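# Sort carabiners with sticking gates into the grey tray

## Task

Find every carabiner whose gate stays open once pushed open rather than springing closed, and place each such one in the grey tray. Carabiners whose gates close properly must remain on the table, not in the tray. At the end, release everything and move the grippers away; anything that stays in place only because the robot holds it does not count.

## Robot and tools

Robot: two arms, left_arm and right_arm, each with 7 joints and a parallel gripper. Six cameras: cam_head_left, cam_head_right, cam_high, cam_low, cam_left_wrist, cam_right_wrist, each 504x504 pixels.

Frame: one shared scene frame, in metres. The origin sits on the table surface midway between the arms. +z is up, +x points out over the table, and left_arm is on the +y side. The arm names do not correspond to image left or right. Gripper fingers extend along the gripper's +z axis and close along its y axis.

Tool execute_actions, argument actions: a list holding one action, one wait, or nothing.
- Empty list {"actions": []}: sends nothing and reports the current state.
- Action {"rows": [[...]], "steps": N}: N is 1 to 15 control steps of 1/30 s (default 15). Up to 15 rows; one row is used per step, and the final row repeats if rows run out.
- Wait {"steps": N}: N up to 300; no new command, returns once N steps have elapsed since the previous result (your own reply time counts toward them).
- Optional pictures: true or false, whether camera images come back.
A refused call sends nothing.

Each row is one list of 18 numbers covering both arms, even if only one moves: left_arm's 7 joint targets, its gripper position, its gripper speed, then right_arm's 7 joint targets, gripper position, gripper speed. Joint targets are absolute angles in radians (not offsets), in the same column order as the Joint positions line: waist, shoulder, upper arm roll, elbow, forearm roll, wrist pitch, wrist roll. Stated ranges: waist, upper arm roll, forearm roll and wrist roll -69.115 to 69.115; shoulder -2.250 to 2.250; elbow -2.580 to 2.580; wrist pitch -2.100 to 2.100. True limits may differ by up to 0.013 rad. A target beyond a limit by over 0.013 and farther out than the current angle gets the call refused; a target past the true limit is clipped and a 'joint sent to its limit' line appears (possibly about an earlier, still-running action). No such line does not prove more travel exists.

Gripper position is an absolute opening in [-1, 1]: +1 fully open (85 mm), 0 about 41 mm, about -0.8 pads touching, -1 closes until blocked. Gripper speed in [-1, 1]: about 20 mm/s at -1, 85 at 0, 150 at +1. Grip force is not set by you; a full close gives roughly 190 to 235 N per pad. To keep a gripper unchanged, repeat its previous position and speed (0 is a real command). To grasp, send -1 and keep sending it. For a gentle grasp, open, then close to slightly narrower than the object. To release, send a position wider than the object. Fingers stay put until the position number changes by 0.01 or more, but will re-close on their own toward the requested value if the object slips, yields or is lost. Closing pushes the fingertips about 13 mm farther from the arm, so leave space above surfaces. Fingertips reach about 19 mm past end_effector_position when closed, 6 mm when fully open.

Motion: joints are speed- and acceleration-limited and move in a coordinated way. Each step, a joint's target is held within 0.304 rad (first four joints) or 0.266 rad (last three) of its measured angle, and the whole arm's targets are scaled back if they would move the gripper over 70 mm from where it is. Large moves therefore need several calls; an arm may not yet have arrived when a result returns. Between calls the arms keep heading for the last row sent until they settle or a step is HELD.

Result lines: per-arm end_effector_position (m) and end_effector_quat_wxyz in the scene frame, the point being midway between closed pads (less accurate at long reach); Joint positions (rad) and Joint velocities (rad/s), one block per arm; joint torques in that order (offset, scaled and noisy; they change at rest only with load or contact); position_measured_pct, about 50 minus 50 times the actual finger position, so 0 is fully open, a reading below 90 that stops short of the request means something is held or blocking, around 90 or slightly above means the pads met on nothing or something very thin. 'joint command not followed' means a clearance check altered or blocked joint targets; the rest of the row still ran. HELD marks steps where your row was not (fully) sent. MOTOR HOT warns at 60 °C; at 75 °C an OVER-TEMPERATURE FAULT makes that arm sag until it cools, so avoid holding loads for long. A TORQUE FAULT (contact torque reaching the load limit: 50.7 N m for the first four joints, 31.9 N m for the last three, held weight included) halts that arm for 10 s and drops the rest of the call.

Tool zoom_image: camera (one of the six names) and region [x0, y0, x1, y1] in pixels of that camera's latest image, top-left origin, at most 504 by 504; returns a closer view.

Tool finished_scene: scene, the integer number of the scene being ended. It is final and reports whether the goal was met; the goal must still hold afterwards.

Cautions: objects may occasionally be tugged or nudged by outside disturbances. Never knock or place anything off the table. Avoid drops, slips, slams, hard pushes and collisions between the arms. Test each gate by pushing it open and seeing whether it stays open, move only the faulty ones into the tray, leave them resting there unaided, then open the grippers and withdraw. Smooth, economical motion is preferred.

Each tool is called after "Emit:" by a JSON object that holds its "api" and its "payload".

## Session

Emit:
{"api": "execute_actions", "payload": {"actions": []}}

Scene clock: 0.00 s of 6000.00 s.
left_arm: end_effector_position=(+0.2078, -0.0524, +0.3747) position_measured_pct=0.0 end_effector_quat_wxyz=(+0.694, +0.269, -0.596, +0.302) | right_arm: end_effector_position=(+0.4690, -0.5217, +0.2227) position_measured_pct=0.0 end_effector_quat_wxyz=(+0.022, +0.914, +0.397, +0.080)
Joint positions: left_arm=[ 0.341  0.7   -0.014  1.95   1.296  1.888  2.059] | right_arm=[-0.155  0.41   0.454  1.68  -0.317  0.966 -0.205]
Joint velocities: left_arm=[-0.     0.     0.001  0.    -0.    -0.001 -0.   ] | right_arm=[ 0.    -0.     0.001 -0.     0.    -0.     0.   ]
Joint torques (N m, as the joint torque sensors report them, + toward a larger angle): no reading

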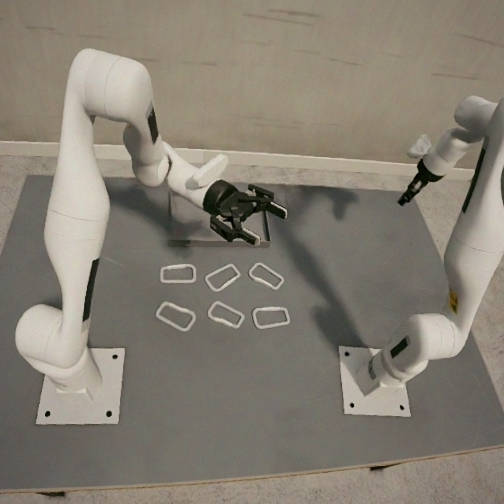

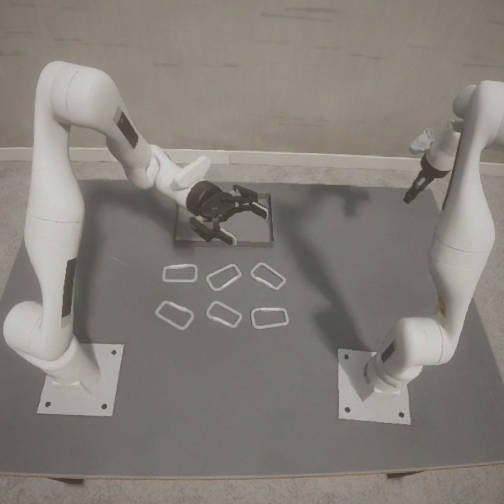

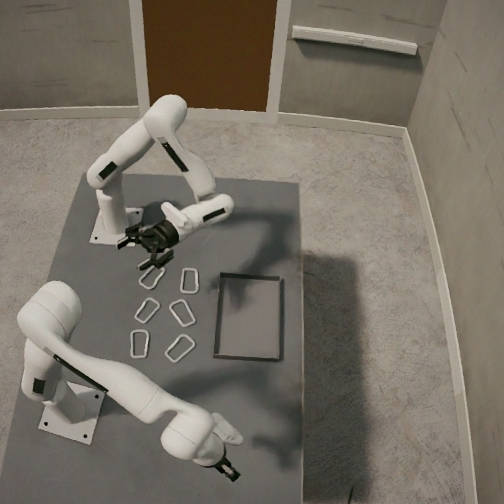

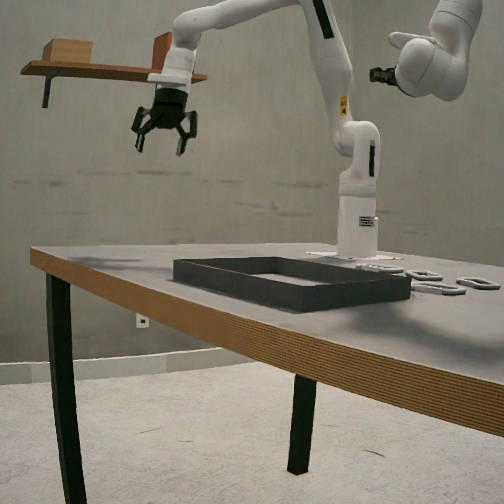

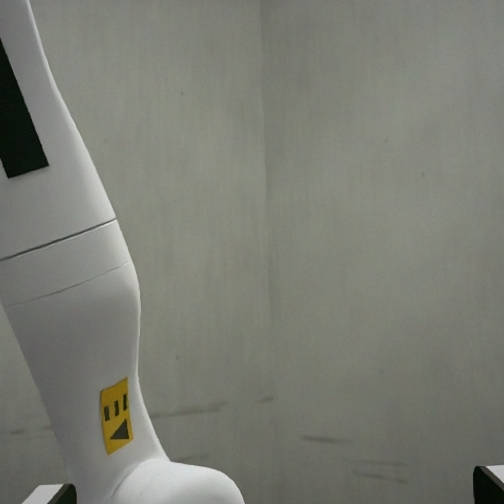

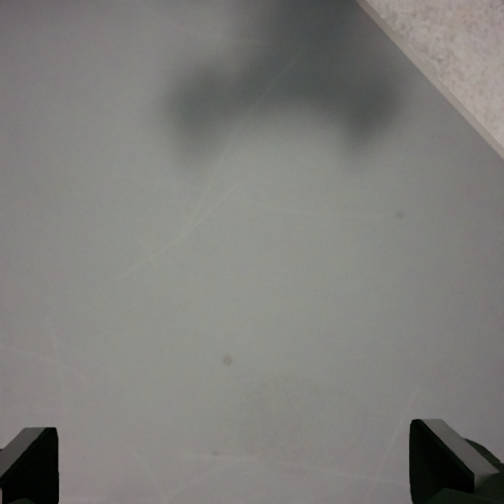

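Emit:
{"api": "execute_actions", "payload": {"actions": [{"rows":[[0.45,0.221,0,2.198,0,0.723,3.78,1,0, -0.4,0.221,0,2.198,0,0.723,-0.723,1,0]],"steps":15}], "pictures": false}}

Emit:
{"api": "execute_actions", "payload": {"actions": [{"steps":15}], "pictures": false}}

Emit:
{"api": "execute_actions", "payload": {"actions": [{"rows":[[0.6,0.221,0,2.198,0,0.723,3.78,1,0, -0.85,0.221,0,2.198,0,0.723,-0.723,1,0]],"steps":15}], "pictures": false}}

Emit:
{"api": "execute_actions", "payload": {"actions": [{"steps":20}]}}

Scene clock: 3.47 s of 6000.00 s.
left_arm: end_effector_position=(+0.0812, +0.0124, +0.3100) position_measured_pct=0.0 end_effector_quat_wxyz=(-0.539, -0.366, +0.753, -0.091) | right_arm: end_effector_position=(+0.3932, -0.3715, +0.1803) position_measured_pct=0.0 end_effector_quat_wxyz=(+0.009, +0.860, +0.508, +0.045)
Joint positions: left_arm=[ 0.432  0.326 -0.001  2.156  0.933  1.523  2.423] | right_arm=[-0.326  0.278  0.165  1.986 -0.101  0.796 -0.477]
Joint velocities: left_arm=[ 0.119 -0.655  0.02   0.293 -1.216 -1.208  1.214] | right_arm=[-0.282 -0.213 -0.622  0.796  0.38  -0.274 -0.823]
Joint torques (N m, as the joint torque sensors report them, + toward a larger angle): left_arm=[-1.09 -8.82  0.48 -4.43  1.58  1.73 -0.23] | right_arm=[  0.72 -13.52   0.7   -6.53  -0.3   -0.66  -0.05]
Steps of this call (steps 1 to 89: nothing new was sent; steps 90 to 104: all 15 steps of this action). Readings (joint positions | what the end effector reports):
90: left_arm=[0.341 0.698 -0.014 1.951 1.296 1.887 2.060] | right_arm=[-0.156 0.409 0.453 1.681 -0.316 0.965 -0.205] | left_arm position_measured_pct=0.0 | right_arm position_measured_pct=0.0
91: left_arm=[0.344 0.692 -0.015 1.955 1.292 1.882 2.064] | right_arm=[-0.161 0.404 0.450 1.687 -0.311 0.960 -0.210] | left_arm position_measured_pct=0.0 | right_arm position_measured_pct=0.0
93: left_arm=[0.354 0.662 -0.014 1.977 1.269 1.859 2.087] | right_arm=[-0.185 0.384 0.425 1.714 -0.288 0.938 -0.233] | left_arm position_measured_pct=0.0 | right_arm position_measured_pct=0.0
97: left_arm=[0.388 0.549 -0.008 2.054 1.173 1.763 2.183] | right_arm=[-0.251 0.333 0.327 1.810 -0.205 0.872 -0.318] | left_arm position_measured_pct=0.0 | right_arm position_measured_pct=0.0
104: the state above

Scene clock: 3.97 s of 6000.00 s.
left_arm: end_effector_position=(+0.2054, +0.1376, +0.1613) position_measured_pct=0.0 end_effector_quat_wxyz=(-0.152, -0.566, +0.810, +0.013) | right_arm: end_effector_position=(+0.3031, -0.3231, +0.1480) position_measured_pct=0.0 end_effector_quat_wxyz=(-0.000, +0.847, +0.531, -0.001)
Joint positions: left_arm=[0.449 0.227 0.    2.197 0.324 0.915 3.033] | right_arm=[-0.399  0.222 -0.     2.198 -0.     0.723 -0.723]
Joint velocities: left_arm=[ 0.004 -0.03  -0.001  0.004 -1.217 -1.158  1.216] | right_arm=[-0.008 -0.008  0.002  0.002  0.    -0.001 -0.   ]
Joint torques (N m, as the joint torque sensors report them, + toward a larger angle): left_arm=[ -0.06 -11.09   0.58  -5.98   0.68   0.79  -0.3 ] | right_arm=[  0.26 -10.99   0.17  -6.29  -0.39  -0.15  -0.07]
Steps of this call (steps 1 to 15: the robot went on to your last target). Readings (joint positions | what the end effector reports):
1: left_arm=[0.435 0.306 -0.001 2.165 0.893 1.483 2.464] | right_arm=[-0.335 0.271 0.144 2.013 -0.088 0.786 -0.506] | left_arm position_measured_pct=0.0 | right_arm position_measured_pct=0.0
2: left_arm=[0.438 0.290 -0.000 2.172 0.852 1.442 2.505] | right_arm=[-0.345 0.263 0.123 2.040 -0.075 0.777 -0.537] | left_arm position_measured_pct=0.0 | right_arm position_measured_pct=0.0
4: left_arm=[0.442 0.267 0.000 2.182 0.771 1.361 2.586] | right_arm=[-0.364 0.249 0.081 2.094 -0.050 0.758 -0.601] | left_arm position_measured_pct=0.0 | right_arm position_measured_pct=0.0
8: left_arm=[0.447 0.242 0.000 2.192 0.608 1.199 2.748] | right_arm=[-0.392 0.228 0.013 2.179 -0.009 0.730 -0.702] | left_arm position_measured_pct=0.0 | right_arm position_measured_pct=0.0
15: the state above

Scene clock: 4.47 s of 6000.00 s.
left_arm: end_effector_position=(+0.2585, +0.1500, +0.1482) position_measured_pct=0.0 end_effector_quat_wxyz=(+0.004, +0.671, -0.741, -0.002) | right_arm: end_effector_position=(+0.2584, -0.2128, +0.1483) position_measured_pct=0.0 end_effector_quat_wxyz=(-0.000, +0.726, +0.688, +0.000)
Joint positions: left_arm=[0.59  0.221 0.    2.198 0.009 0.727 3.643] | right_arm=[-0.796  0.221 -0.001  2.198 -0.     0.723 -0.723]
Joint velocities: left_arm=[ 0.092 -0.001 -0.002  0.001 -0.095 -0.044  1.216] | right_arm=[-0.623 -0.001 -0.007  0.002 -0.004  0.002  0.   ]
Joint torques (N m, as the joint torque sensors report them, + toward a larger angle): left_arm=[ -0.01 -10.33   0.05  -5.72  -0.09  -0.12  -0.32] | right_arm=[  2.19 -11.28   1.23  -5.96  -0.24  -0.5    0.18]
Steps of this call (steps 1 to 15: all 15 steps of this action). Readings (joint positions | what the end effector reports):
1: left_arm=[0.450 0.226 -0.000 2.197 0.283 0.878 3.073] | right_arm=[-0.401 0.222 0.000 2.198 0.000 0.723 -0.723] | left_arm position_measured_pct=0.0 | right_arm position_measured_pct=0.0
2: left_arm=[0.455 0.225 -0.001 2.197 0.242 0.847 3.114] | right_arm=[-0.409 0.222 0.001 2.198 0.000 0.723 -0.723] | left_arm position_measured_pct=0.0 | right_arm position_measured_pct=0.0
4: left_arm=[0.482 0.224 -0.002 2.197 0.163 0.800 3.195] | right_arm=[-0.440 0.221 0.001 2.198 0.001 0.723 -0.723] | left_arm position_measured_pct=0.0 | right_arm position_measured_pct=0.0
8: left_arm=[0.549 0.222 0.000 2.198 0.062 0.751 3.358] | right_arm=[-0.565 0.221 0.002 2.198 0.001 0.723 -0.723] | left_arm position_measured_pct=0.0 | right_arm position_measured_pct=0.0
15: the state above

Scene clock: 5.13 s of 6000.00 s.
left_arm: end_effector_position=(+0.2587, +0.1485, +0.1482) position_measured_pct=0.0 end_effector_quat_wxyz=(+0.000, +0.715, -0.699, -0.000) | right_arm: end_effector_position=(+0.2491, -0.2000, +0.1482) position_measured_pct=0.0 end_effector_quat_wxyz=(-0.000, +0.707, +0.707, -0.000)
Joint positions: left_arm=[0.6   0.221 0.    2.198 0.    0.723 3.78 ] | right_arm=[-0.85   0.221 -0.     2.198 -0.     0.723 -0.723]
Joint velocities: left_arm=[-0.     0.    -0.002  0.001  0.    -0.001 -0.   ] | right_arm=[-0.001 -0.    -0.     0.     0.001  0.     0.   ]
Joint torques (N m, as the joint torque sensors report them, + toward a larger angle): left_arm=[ -0.02 -11.05  -0.1   -5.93  -0.05   0.08   0.01] | right_arm=[  0.5  -11.11   0.06  -5.93  -0.39  -0.48   0.06]
Steps of this call (steps 1 to 20: the robot went on to your last target). Readings (joint positions | what the end effector reports):
1: left_arm=[0.593 0.221 0.000 2.198 0.006 0.726 3.683] | right_arm=[-0.814 0.221 -0.001 2.198 -0.000 0.723 -0.723] | left_arm position_measured_pct=0.0 | right_arm position_measured_pct=0.0
2: left_arm=[0.595 0.221 0.000 2.198 0.004 0.725 3.721] | right_arm=[-0.827 0.221 -0.001 2.198 -0.001 0.723 -0.723] | left_arm position_measured_pct=0.0 | right_arm position_measured_pct=0.0
4: left_arm=[0.598 0.221 0.000 2.198 0.001 0.723 3.769] | right_arm=[-0.838 0.221 -0.001 2.198 -0.001 0.723 -0.723] | left_arm position_measured_pct=0.0 | right_arm position_measured_pct=0.0
8: left_arm=[0.599 0.221 0.000 2.198 0.000 0.723 3.780] | right_arm=[-0.846 0.221 -0.000 2.198 -0.000 0.723 -0.723] | left_arm position_measured_pct=0.0 | right_arm position_measured_pct=0.0
20: the state above

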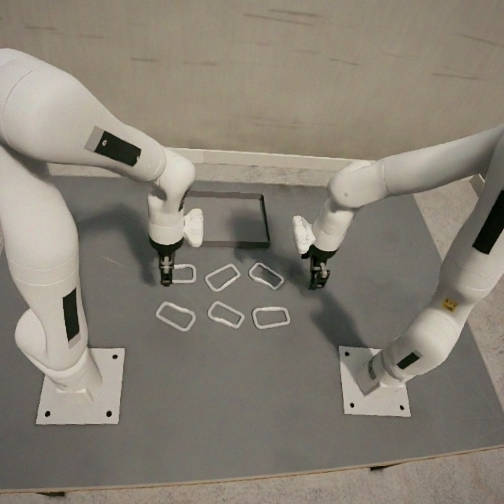

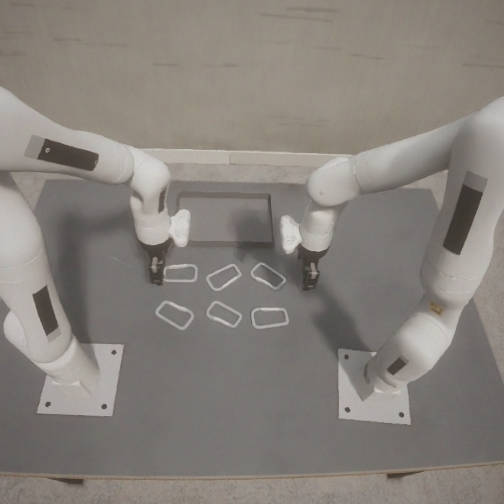

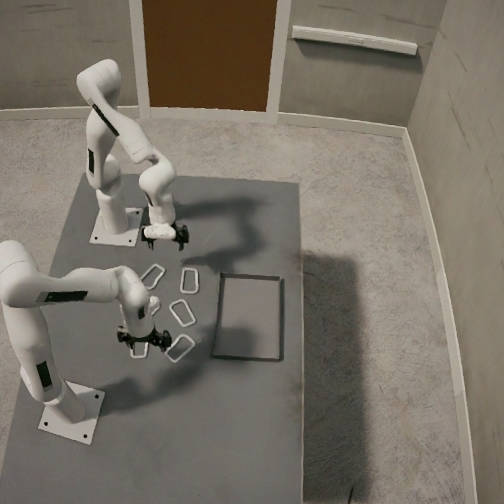

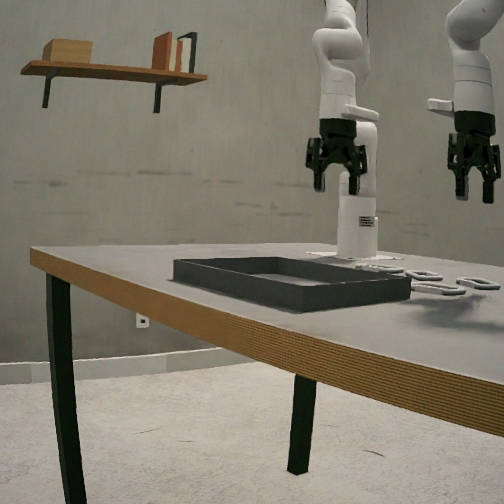

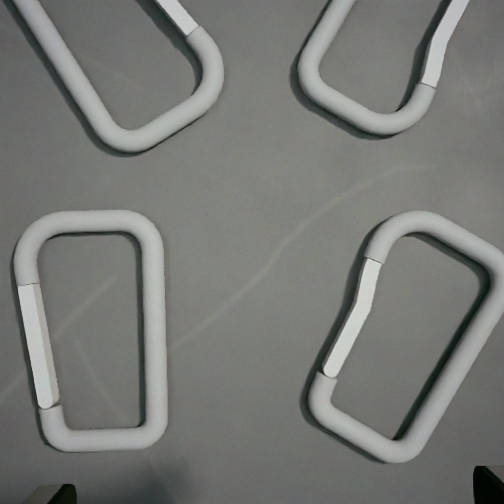

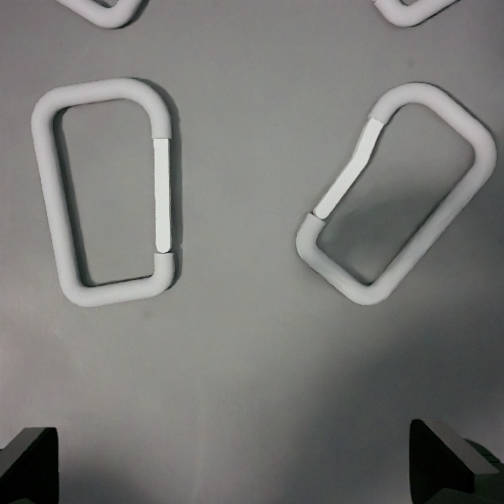

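Emit:
{"api": "execute_actions", "payload": {"actions": [{"rows":[[0.531,0.56,0,2.115,0,0.466,3.8,1,0, -1.144,0.49,0,2.3,0,0.35,-0.927,1,0]],"steps":15}], "pictures": false}}

Emit:
{"api": "execute_actions", "payload": {"actions": [{"rows":[[0.531,0.641,0,2.1313,0,0.3693,3.8,1,0, -1.144,0.589,0,2.3183,0,0.2343,-0.927,1,0]],"steps":15}]}}

Scene clock: 11.17 s of 6000.00 s.
left_arm: end_effector_position=(+0.3267, +0.1300, +0.0544) position_measured_pct=0.0 end_effector_quat_wxyz=(-0.001, +0.744, -0.668, +0.003) | right_arm: end_effector_position=(+0.1934, -0.1326, +0.0530) position_measured_pct=0.0 end_effector_quat_wxyz=(-0.001, +0.678, +0.735, +0.003)
Joint positions: left_arm=[ 0.534  0.545 -0.     2.117 -0.     0.473  3.8  ] | right_arm=[-1.132  0.48  -0.001  2.298 -0.     0.358 -0.924]
Joint velocities: left_arm=[-0.046  0.238 -0.001 -0.062  0.    -0.197  0.016] | right_arm=[-0.127  0.118 -0.003  0.059  0.001 -0.274 -0.12 ]
Joint torques (N m, as the joint torque sensors report them, + toward a larger angle): left_arm=[  0.28 -17.9    0.88  -3.76   0.     0.09   0.01] | right_arm=[  1.78 -15.8    1.95  -3.46  -0.22  -0.15  -0.02]
Steps of this call (steps 1 to 15: the robot went on to your last target; steps 16 to 90: nothing new was sent; then 2.53 s passed at rest; steps 91 to 105: all 15 steps of this action). Readings (joint positions | what the end effector reports):
91: left_arm=[0.600 0.222 0.000 2.198 0.000 0.722 3.780] | right_arm=[-0.852 0.222 0.000 2.198 0.000 0.722 -0.724] | left_arm position_measured_pct=0.0 | right_arm position_measured_pct=0.0
92: left_arm=[0.598 0.229 0.000 2.196 0.000 0.718 3.780] | right_arm=[-0.859 0.229 0.001 2.200 0.000 0.718 -0.727] | left_arm position_measured_pct=0.0 | right_arm position_measured_pct=0.0
94: left_arm=[0.591 0.259 0.000 2.189 0.000 0.696 3.782] | right_arm=[-0.890 0.257 0.002 2.209 0.001 0.693 -0.745] | left_arm position_measured_pct=0.0 | right_arm position_measured_pct=0.0
98: left_arm=[0.566 0.379 0.000 2.159 0.000 0.603 3.789] | right_arm=[-1.000 0.358 0.000 2.248 0.000 0.579 -0.822] | left_arm position_measured_pct=0.0 | right_arm position_measured_pct=0.0
105: the state above

Scene clock: 11.67 s of 6000.00 s.
left_arm: end_effector_position=(+0.3272, +0.1308, +0.0179) position_measured_pct=0.0 end_effector_quat_wxyz=(-0.000, +0.745, -0.667, +0.000) | right_arm: end_effector_position=(+0.1904, -0.1317, +0.0180) position_measured_pct=0.0 end_effector_quat_wxyz=(-0.000, +0.675, +0.738, +0.001)
Joint positions: left_arm=[ 0.531  0.64  -0.     2.131 -0.     0.369  3.8  ] | right_arm=[-1.144  0.588 -0.     2.318 -0.     0.234 -0.927]
Joint velocities: left_arm=[-0.     0.008  0.     0.     0.001 -0.     0.   ] | right_arm=[-0.     0.012  0.     0.001  0.    -0.    -0.   ]
Joint torques (N m, as the joint torque sensors report them, + toward a larger angle): left_arm=[ -0.28 -16.11   0.44  -3.49  -0.07   0.19  -0.24] | right_arm=[  0.43 -14.24   0.31  -2.13  -0.42  -0.43   0.  ]
Steps of this call (steps 1 to 15: all 15 steps of this action). Readings (joint positions | what the end effector reports):
1: left_arm=[0.533 0.553 -0.001 2.116 -0.000 0.466 3.800] | right_arm=[-1.135 0.484 -0.001 2.299 -0.000 0.351 -0.926] | left_arm position_measured_pct=0.0 | right_arm position_measured_pct=0.0
2: left_arm=[0.533 0.566 -0.000 2.116 -0.000 0.456 3.800] | right_arm=[-1.136 0.494 -0.001 2.301 -0.000 0.340 -0.927] | left_arm position_measured_pct=0.0 | right_arm position_measured_pct=0.0
4: left_arm=[0.532 0.604 -0.000 2.122 0.000 0.418 3.800] | right_arm=[-1.139 0.531 -0.000 2.307 -0.000 0.303 -0.927] | left_arm position_measured_pct=0.0 | right_arm position_measured_pct=0.0
8: left_arm=[0.531 0.635 -0.000 2.131 -0.000 0.371 3.800] | right_arm=[-1.143 0.581 -0.000 2.318 -0.000 0.239 -0.927] | left_arm position_measured_pct=0.0 | right_arm position_measured_pct=0.0
15: the state above

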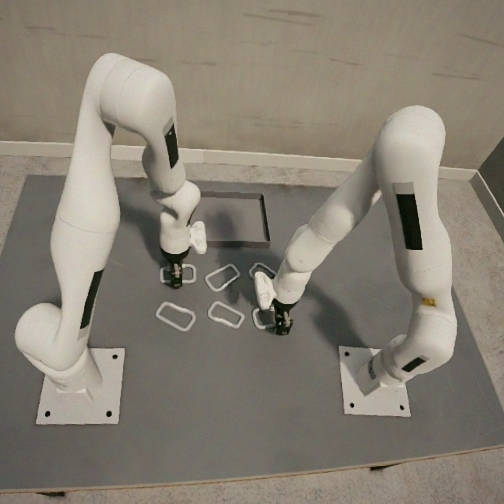

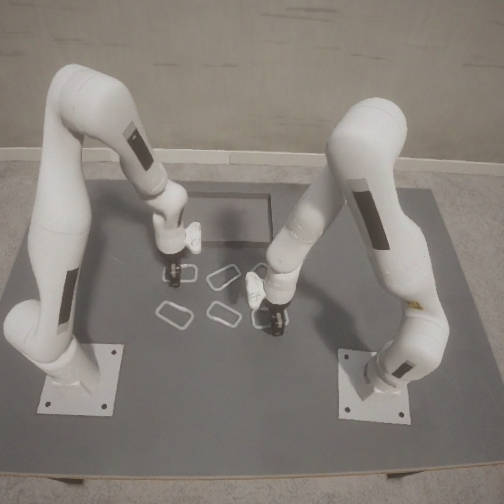

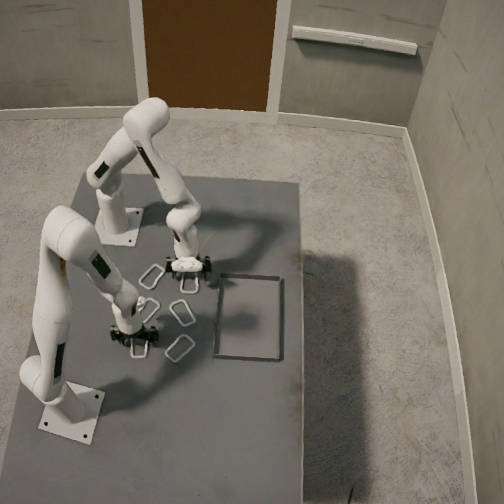

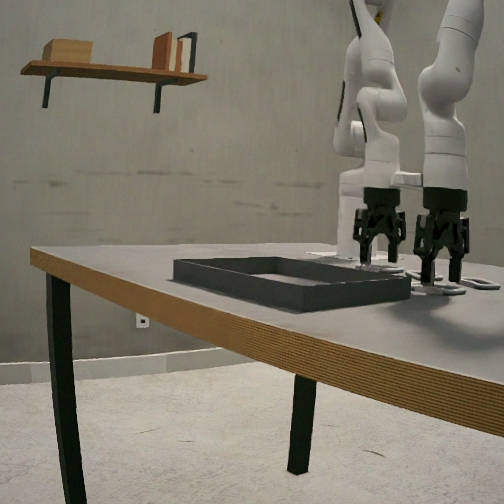

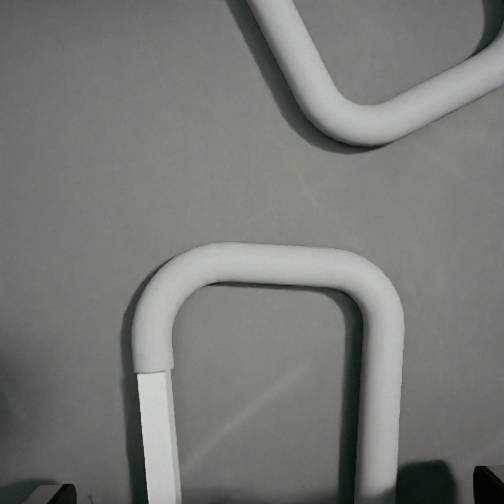

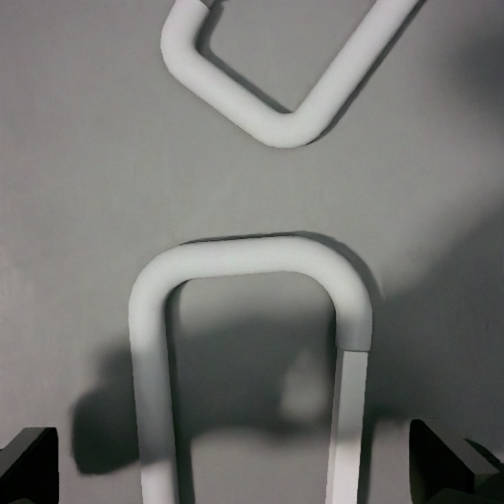

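Emit:
{"api": "execute_actions", "payload": {"actions": [{"rows":[[0.531,0.641,0,2.1313,0,0.3693,3.8,0.08,-0.1, -1.134,0.589,0,2.3183,0,0.2343,-0.917,0.06,-0.1]],"steps":15}], "pictures": false}}

Emit:
{"api": "execute_actions", "payload": {"actions": [{"steps":9}]}}

Emit:
{"api": "execute_actions", "payload": {"actions": [{"rows":[[0.531,0.641,0,2.1313,0,0.3693,3.8,0.5,-0.4, -1.134,0.589,0,2.3183,0,0.2343,-0.917,0.5,-0.4]],"steps":15}]}}

Scene clock: 15.37 s of 6000.00 s.
left_arm: end_effector_position=(+0.3272, +0.1308, +0.0179) position_measured_pct=34.1 end_effector_quat_wxyz=(-0.000, +0.745, -0.667, +0.000) | right_arm: end_effector_position=(+0.1927, -0.1336, +0.0178) position_measured_pct=34.1 end_effector_quat_wxyz=(-0.000, +0.675, +0.738, +0.000)
Joint positions: left_arm=[0.531 0.64  0.    2.131 0.    0.37  3.8  ] | right_arm=[-1.134  0.588 -0.     2.318 -0.     0.235 -0.917]
Joint velocities: left_arm=[ 0.002 -0.04   0.003 -0.007 -0.002  0.014 -0.001] | right_arm=[-0.002 -0.023 -0.007 -0.001 -0.004  0.009  0.   ]
Joint torques (N m, as the joint torque sensors report them, + toward a larger angle): left_arm=[  0.02 -12.9    0.35  -2.36   0.18  -0.27  -0.17] | right_arm=[  0.66 -11.52   0.86  -2.06  -0.37  -0.46   0.05]
Steps of this call (steps 1 to 15: the robot went on to your last target; steps 16 to 90: nothing new was sent; then 0.20 s passed at rest; steps 91 to 105: all 15 steps of this action). Readings (joint positions | what the end effector reports):
91: left_arm=[0.531 0.641 0.000 2.131 -0.000 0.369 3.800] | right_arm=[-1.142 0.589 -0.000 2.318 -0.000 0.234 -0.926] | left_arm position_measured_pct=0.0 | right_arm position_measured_pct=0.0
92: left_arm=[0.531 0.641 0.000 2.131 -0.000 0.369 3.800] | right_arm=[-1.138 0.589 -0.000 2.318 -0.000 0.234 -0.923] | left_arm position_measured_pct=0.4 | right_arm position_measured_pct=0.4
94: left_arm=[0.531 0.641 0.000 2.131 0.000 0.369 3.800] | right_arm=[-1.135 0.589 0.000 2.318 0.000 0.234 -0.918] | left_arm position_measured_pct=4.4 | right_arm position_measured_pct=4.4
98: left_arm=[0.531 0.641 0.000 2.131 0.000 0.369 3.800] | right_arm=[-1.134 0.589 0.000 2.318 0.000 0.234 -0.917] | left_arm position_measured_pct=14.7 | right_arm position_measured_pct=14.7
105: the state above

Scene clock: 15.67 s of 6000.00 s.
left_arm: end_effector_position=(+0.3270, +0.1300, +0.0187) position_measured_pct=45.2 end_effector_quat_wxyz=(+0.000, +0.745, -0.667, +0.001) | right_arm: end_effector_position=(+0.1926, -0.1330, +0.0183) position_measured_pct=46.0 end_effector_quat_wxyz=(-0.000, +0.675, +0.738, +0.001)
Joint positions: left_arm=[0.532 0.638 0.001 2.131 0.    0.37  3.8  ] | right_arm=[-1.135  0.587 -0.001  2.318 -0.     0.235 -0.917]
Joint velocities: left_arm=[ 0.001  0.    -0.001 -0.001 -0.001  0.001 -0.   ] | right_arm=[ 0.001  0.001  0.    -0.001  0.001 -0.001  0.   ]
Joint torques (N m, as the joint torque sensors report them, + toward a larger angle): left_arm=[ -0.63 -14.11  -0.51  -3.4   -0.31  -0.43  -0.3 ] | right_arm=[  0.82 -12.43   0.78  -1.89  -0.3   -0.76  -0.03]
Steps of this call (steps 1 to 9: the robot went on to your last target). Readings (joint positions | what the end effector reports):
1: left_arm=[0.531 0.639 -0.000 2.131 -0.000 0.369 3.800] | right_arm=[-1.134 0.587 -0.000 2.318 -0.000 0.235 -0.917] | left_arm position_measured_pct=36.5 | right_arm position_measured_pct=36.5
2: left_arm=[0.531 0.639 0.000 2.131 0.000 0.370 3.800] | right_arm=[-1.134 0.587 -0.000 2.318 -0.000 0.235 -0.917] | left_arm position_measured_pct=39.3 | right_arm position_measured_pct=39.3
4: left_arm=[0.531 0.638 0.001 2.131 0.000 0.370 3.800] | right_arm=[-1.134 0.587 -0.001 2.318 -0.000 0.235 -0.917] | left_arm position_measured_pct=43.3 | right_arm position_measured_pct=43.7
8: left_arm=[0.532 0.638 0.001 2.131 0.000 0.370 3.800] | right_arm=[-1.135 0.587 -0.001 2.318 -0.000 0.235 -0.917] | left_arm position_measured_pct=45.2 | right_arm position_measured_pct=46.0
9: the state above

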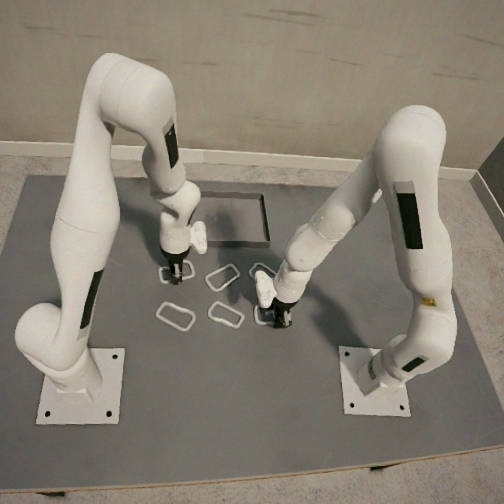

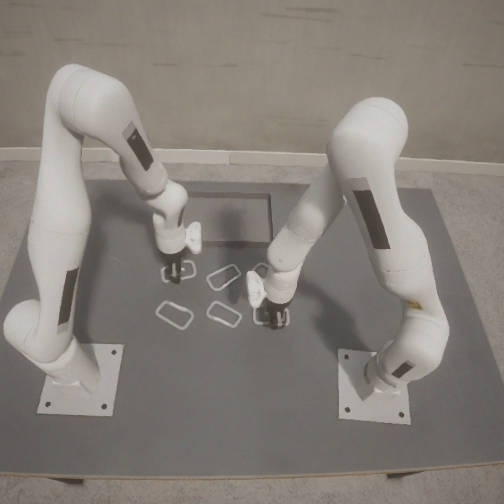

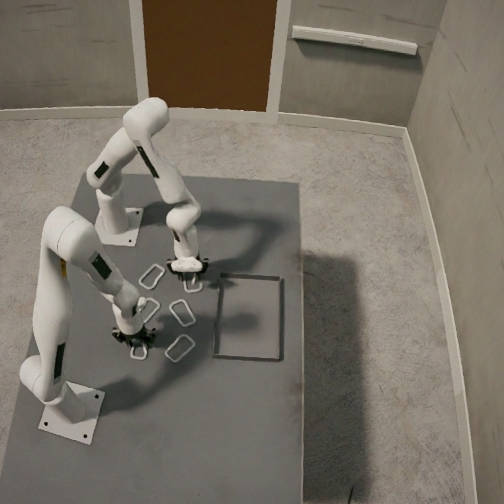

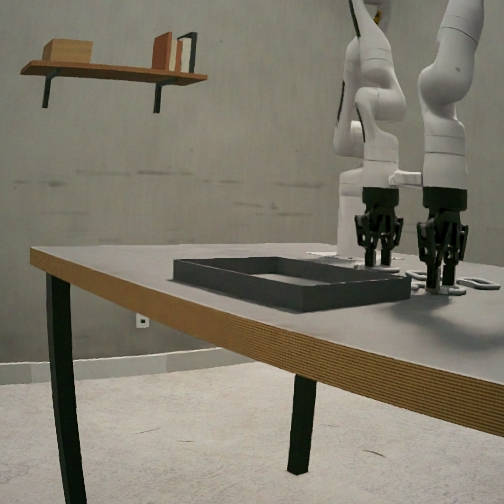

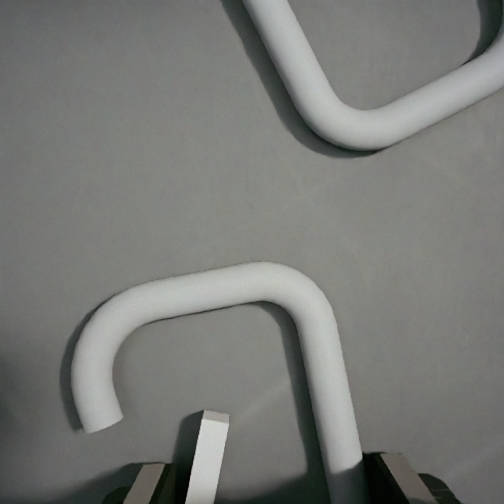

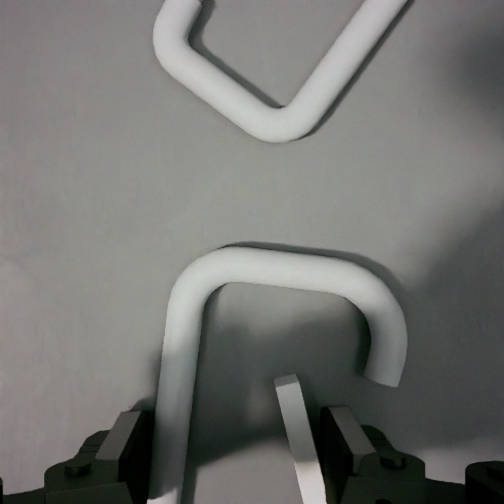

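Scene clock: 16.17 s of 6000.00 s.
left_arm: end_effector_position=(+0.3271, +0.1309, +0.0176) position_measured_pct=25.4 end_effector_quat_wxyz=(-0.000, +0.745, -0.667, +0.000) | right_arm: end_effector_position=(+0.1927, -0.1337, +0.0176) position_measured_pct=25.4 end_effector_quat_wxyz=(-0.000, +0.675, +0.738, +0.000)
Joint positions: left_arm=[ 0.531  0.641 -0.     2.131  0.     0.369  3.8  ] | right_arm=[-1.134  0.589  0.     2.318  0.     0.234 -0.917]
Joint velocities: left_arm=[-0.001  0.     0.     0.001  0.001 -0.001 -0.001] | right_arm=[-0.     0.001 -0.     0.     0.     0.001  0.   ]
Joint torques (N m, as the joint torque sensors report them, + toward a larger angle): left_arm=[ -0.03 -16.07   0.44  -3.12  -0.15   0.09  -0.15] | right_arm=[  0.37 -14.2    0.34  -2.09  -0.38  -0.42   0.08]
Steps of this call (steps 1 to 15: all 15 steps of this action). Readings (joint positions | what the end effector reports):
1: left_arm=[0.532 0.638 0.001 2.131 0.001 0.370 3.800] | right_arm=[-1.135 0.587 -0.001 2.318 -0.000 0.235 -0.917] | left_arm position_measured_pct=45.2 | right_arm position_measured_pct=46.0
2: left_arm=[0.532 0.638 0.001 2.131 0.000 0.370 3.800] | right_arm=[-1.134 0.587 -0.000 2.318 -0.000 0.234 -0.917] | left_arm position_measured_pct=44.8 | right_arm position_measured_pct=46.0
4: left_arm=[0.531 0.640 0.000 2.131 0.000 0.369 3.800] | right_arm=[-1.134 0.588 0.000 2.318 0.000 0.234 -0.917] | left_arm position_measured_pct=42.1 | right_arm position_measured_pct=42.9
8: left_arm=[0.531 0.641 -0.000 2.131 -0.000 0.369 3.800] | right_arm=[-1.134 0.589 0.000 2.318 0.000 0.234 -0.917] | left_arm position_measured_pct=34.1 | right_arm position_measured_pct=34.9
15: the state above

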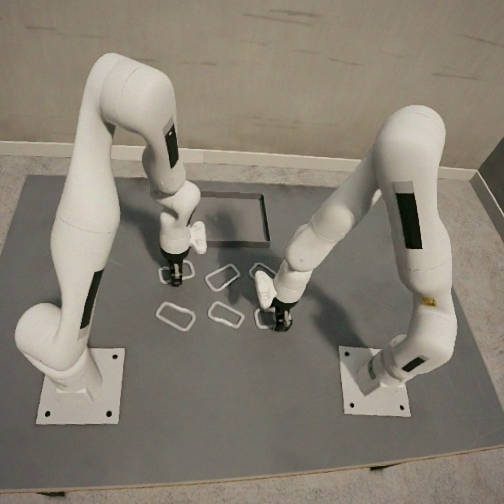

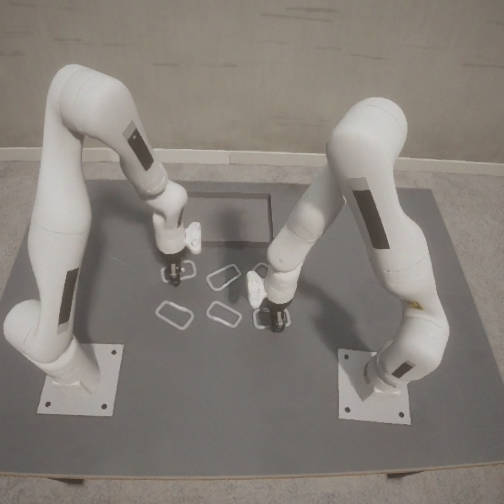

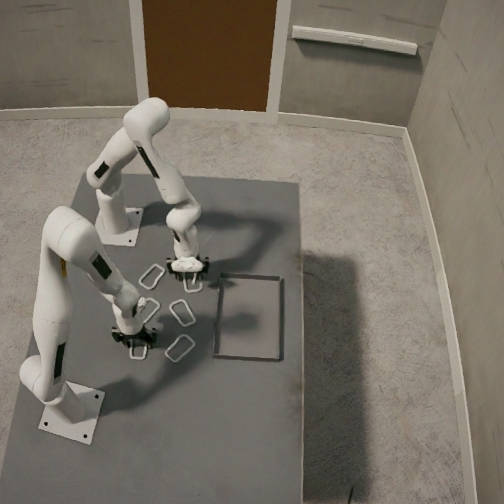

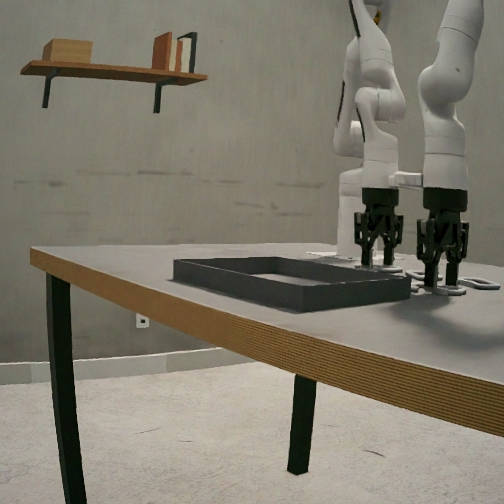

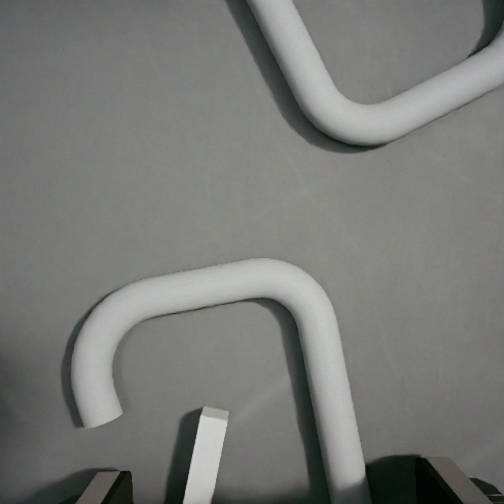

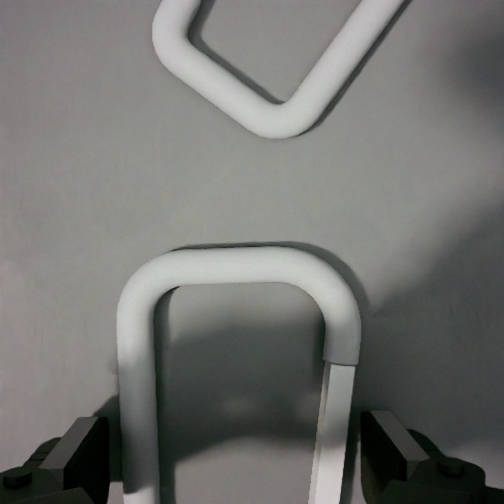

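Emit:
{"api": "execute_actions", "payload": {"actions": [{"rows":[[0.531,0.57,0,2.117,0,0.455,3.8,0.5,0, -1.134,0.49,0,2.3,0,0.35,-0.917,1,0]],"steps":9}], "pictures": false}}

Emit:
{"api": "execute_actions", "payload": {"actions": [{"rows":[[0.5457,0.5473,0,2.1794,0,0.415,3.964,-0.37,0.6, -0.861,0.61,0,1.995,0,0.537,-1.344,1,0]],"steps":15}], "pictures": false}}

Emit:
{"api": "execute_actions", "payload": {"actions": [{"rows":[[0.5457,0.6179,0,2.1932,0,0.3305,3.964,-0.37,0.6, -0.861,0.6812,0,2.008,0,0.4524,-1.344,1,0]],"steps":15}]}}

Scene clock: 24.47 s of 6000.00 s.
left_arm: end_effector_position=(+0.3264, +0.1313, +0.0440) position_measured_pct=25.0 end_effector_quat_wxyz=(+0.000, +0.745, -0.667, -0.002) | right_arm: end_effector_position=(+0.1922, -0.1345, +0.0478) position_measured_pct=6.0 end_effector_quat_wxyz=(+0.000, +0.675, +0.738, -0.001)
Joint positions: left_arm=[0.531 0.573 0.    2.117 0.    0.454 3.8  ] | right_arm=[-1.134  0.496  0.     2.3   -0.     0.348 -0.917]
Joint velocities: left_arm=[ 0.    -0.021 -0.002  0.002  0.001  0.021  0.001] | right_arm=[-0.    -0.018 -0.    -0.006  0.001  0.064 -0.   ]
Joint torques (N m, as the joint torque sensors report them, + toward a larger angle): left_arm=[ -0.03 -16.02   0.51  -4.59  -0.03  -0.17  -0.02] | right_arm=[  0.35 -11.24   0.23  -2.73  -0.3   -0.5    0.09]
Steps of this call (steps 1 to 15: the robot went on to your last target; steps 16 to 90: nothing new was sent; then 5.00 s passed at rest; steps 91 to 99: all 9 steps of this action). Readings (joint positions | what the end effector reports):
91: left_arm=[0.531 0.640 -0.000 2.131 0.000 0.370 3.800] | right_arm=[-1.134 0.587 -0.000 2.318 0.000 0.235 -0.917] | left_arm position_measured_pct=25.0 | right_arm position_measured_pct=25.0
92: left_arm=[0.531 0.633 -0.000 2.130 -0.000 0.377 3.800] | right_arm=[-1.134 0.580 -0.000 2.317 0.000 0.242 -0.917] | left_arm position_measured_pct=25.0 | right_arm position_measured_pct=24.6
94: left_arm=[0.531 0.604 -0.000 2.125 -0.000 0.408 3.800] | right_arm=[-1.134 0.550 -0.000 2.312 0.000 0.273 -0.917] | left_arm position_measured_pct=25.0 | right_arm position_measured_pct=20.2
98: left_arm=[0.531 0.574 0.000 2.117 0.000 0.453 3.800] | right_arm=[-1.134 0.498 0.000 2.301 -0.000 0.343 -0.917] | left_arm position_measured_pct=25.0 | right_arm position_measured_pct=9.1
99: the state above

Scene clock: 24.97 s of 6000.00 s.
left_arm: end_effector_position=(+0.3074, +0.1370, +0.0450) position_measured_pct=68.3 end_effector_quat_wxyz=(+0.000, +0.793, -0.610, -0.000) | right_arm: end_effector_position=(+0.3172, -0.1272, +0.0489) position_measured_pct=0.0 end_effector_quat_wxyz=(+0.000, +0.878, +0.479, +0.001)
Joint positions: left_arm=[0.546 0.548 0.    2.179 0.    0.415 3.964] | right_arm=[-0.876  0.604  0.001  2.007  0.     0.529 -1.319]
Joint velocities: left_arm=[ 0.001 -0.003  0.    -0.001 -0.    -0.     0.001] | right_arm=[ 0.225  0.089  0.017 -0.291  0.004  0.176 -0.642]
Joint torques (N m, as the joint torque sensors report them, + toward a larger angle): left_arm=[  0.13 -15.05   0.6   -3.83   0.07  -0.18  -0.26] | right_arm=[ -1.59 -16.89  -1.1   -2.93  -0.52   0.03   0.23]
Steps of this call (steps 1 to 15: all 15 steps of this action). Readings (joint positions | what the end effector reports):
1: left_arm=[0.531 0.572 -0.000 2.118 -0.000 0.454 3.802] | right_arm=[-1.132 0.496 -0.000 2.299 -0.000 0.350 -0.918] | left_arm position_measured_pct=25.0 | right_arm position_measured_pct=3.6
2: left_arm=[0.533 0.570 -0.000 2.122 -0.000 0.450 3.811] | right_arm=[-1.126 0.498 -0.001 2.294 -0.000 0.354 -0.922] | left_arm position_measured_pct=26.2 | right_arm position_measured_pct=1.6
4: left_arm=[0.538 0.560 -0.000 2.141 -0.000 0.437 3.862] | right_arm=[-1.098 0.510 -0.001 2.267 -0.000 0.371 -0.945] | left_arm position_measured_pct=32.1 | right_arm position_measured_pct=0.4
8: left_arm=[0.545 0.549 0.000 2.177 0.000 0.417 3.960] | right_arm=[-0.998 0.553 -0.001 2.154 -0.000 0.439 -1.056] | left_arm position_measured_pct=48.4 | right_arm position_measured_pct=0.0
15: the state above

Scene clock: 25.47 s of 6000.00 s.
left_arm: end_effector_position=(+0.3077, +0.1368, +0.0193) position_measured_pct=68.7 end_effector_quat_wxyz=(-0.000, +0.793, -0.610, +0.000) | right_arm: end_effector_position=(+0.3233, -0.1286, +0.0179) position_measured_pct=0.0 end_effector_quat_wxyz=(-0.000, +0.887, +0.462, +0.000)
Joint positions: left_arm=[ 0.546  0.617 -0.     2.193 -0.     0.331  3.964] | right_arm=[-0.861  0.681  0.     2.008  0.     0.452 -1.344]
Joint velocities: left_arm=[ 0.     0.006  0.001  0.002 -0.001  0.001  0.001] | right_arm=[ 0.     0.006 -0.    -0.    -0.    -0.001  0.   ]
Joint torques (N m, as the joint torque sensors report them, + toward a larger angle): left_arm=[  0.04 -15.22   0.41  -3.18   0.15  -0.03  -0.35] | right_arm=[  0.2  -17.48   0.39  -4.02  -0.24  -0.44   0.02]
Steps of this call (steps 1 to 15: all 15 steps of this action). Readings (joint positions | what the end effector reports):
1: left_arm=[0.546 0.549 0.000 2.180 0.000 0.414 3.964] | right_arm=[-0.870 0.608 0.002 2.000 0.000 0.533 -1.336] | left_arm position_measured_pct=68.3 | right_arm position_measured_pct=0.0
2: left_arm=[0.546 0.555 0.000 2.180 0.000 0.408 3.964] | right_arm=[-0.868 0.617 0.002 1.997 0.000 0.529 -1.342] | left_arm position_measured_pct=68.7 | right_arm position_measured_pct=0.0
4: left_arm=[0.546 0.584 0.000 2.185 0.000 0.376 3.964] | right_arm=[-0.865 0.650 0.001 1.999 0.000 0.501 -1.344] | left_arm position_measured_pct=68.7 | right_arm position_measured_pct=0.0
8: left_arm=[0.546 0.614 -0.000 2.193 -0.000 0.332 3.964] | right_arm=[-0.862 0.676 0.000 2.008 0.000 0.454 -1.344] | left_arm position_measured_pct=68.7 | right_arm position_measured_pct=0.0
15: the state above

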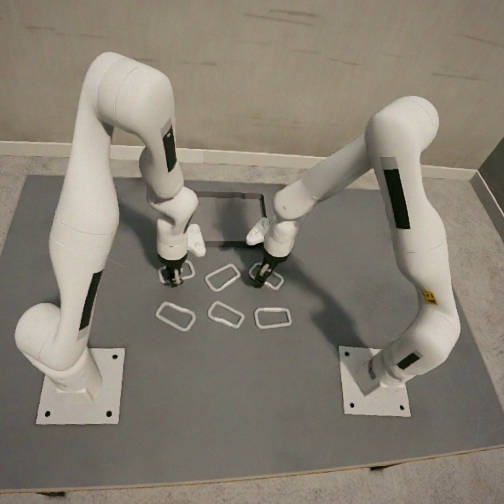

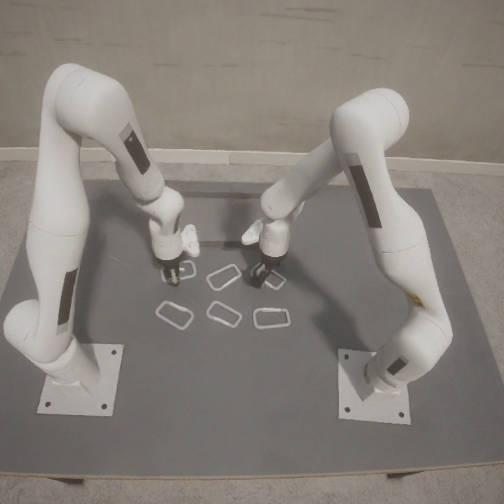

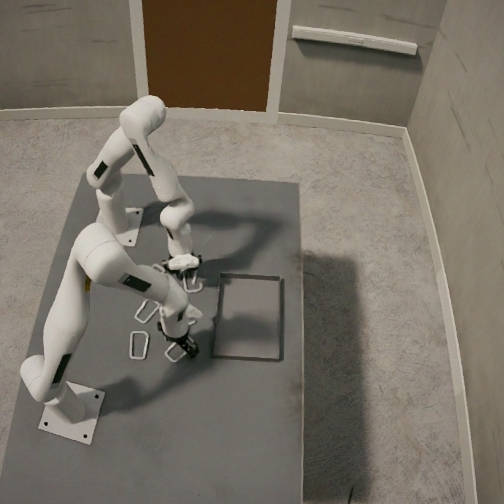

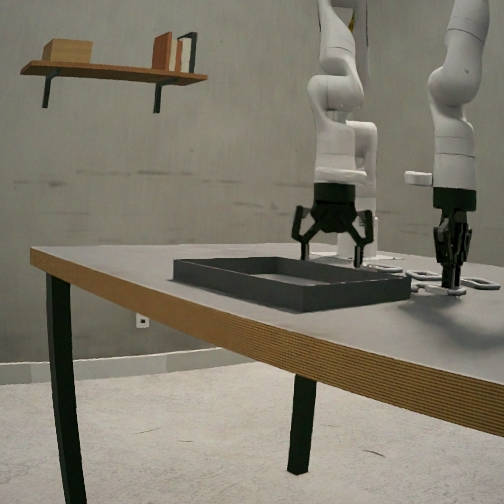

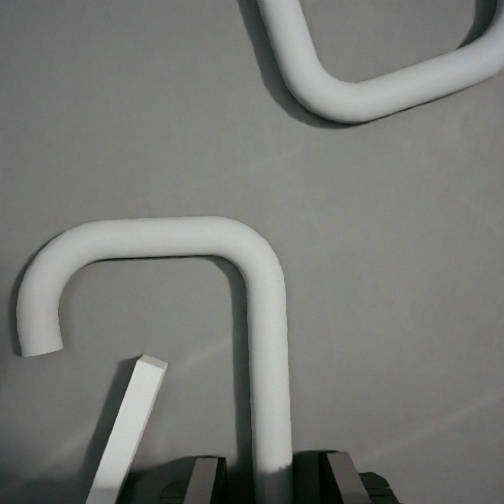

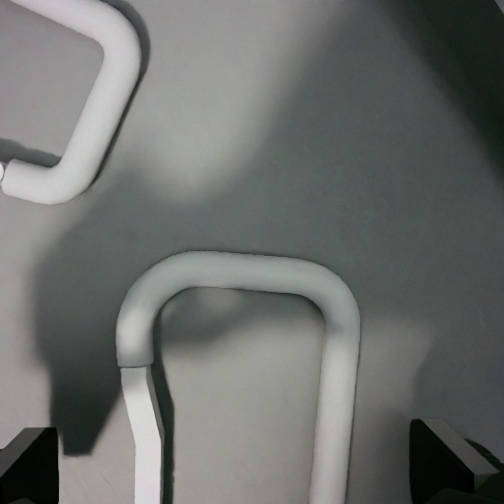

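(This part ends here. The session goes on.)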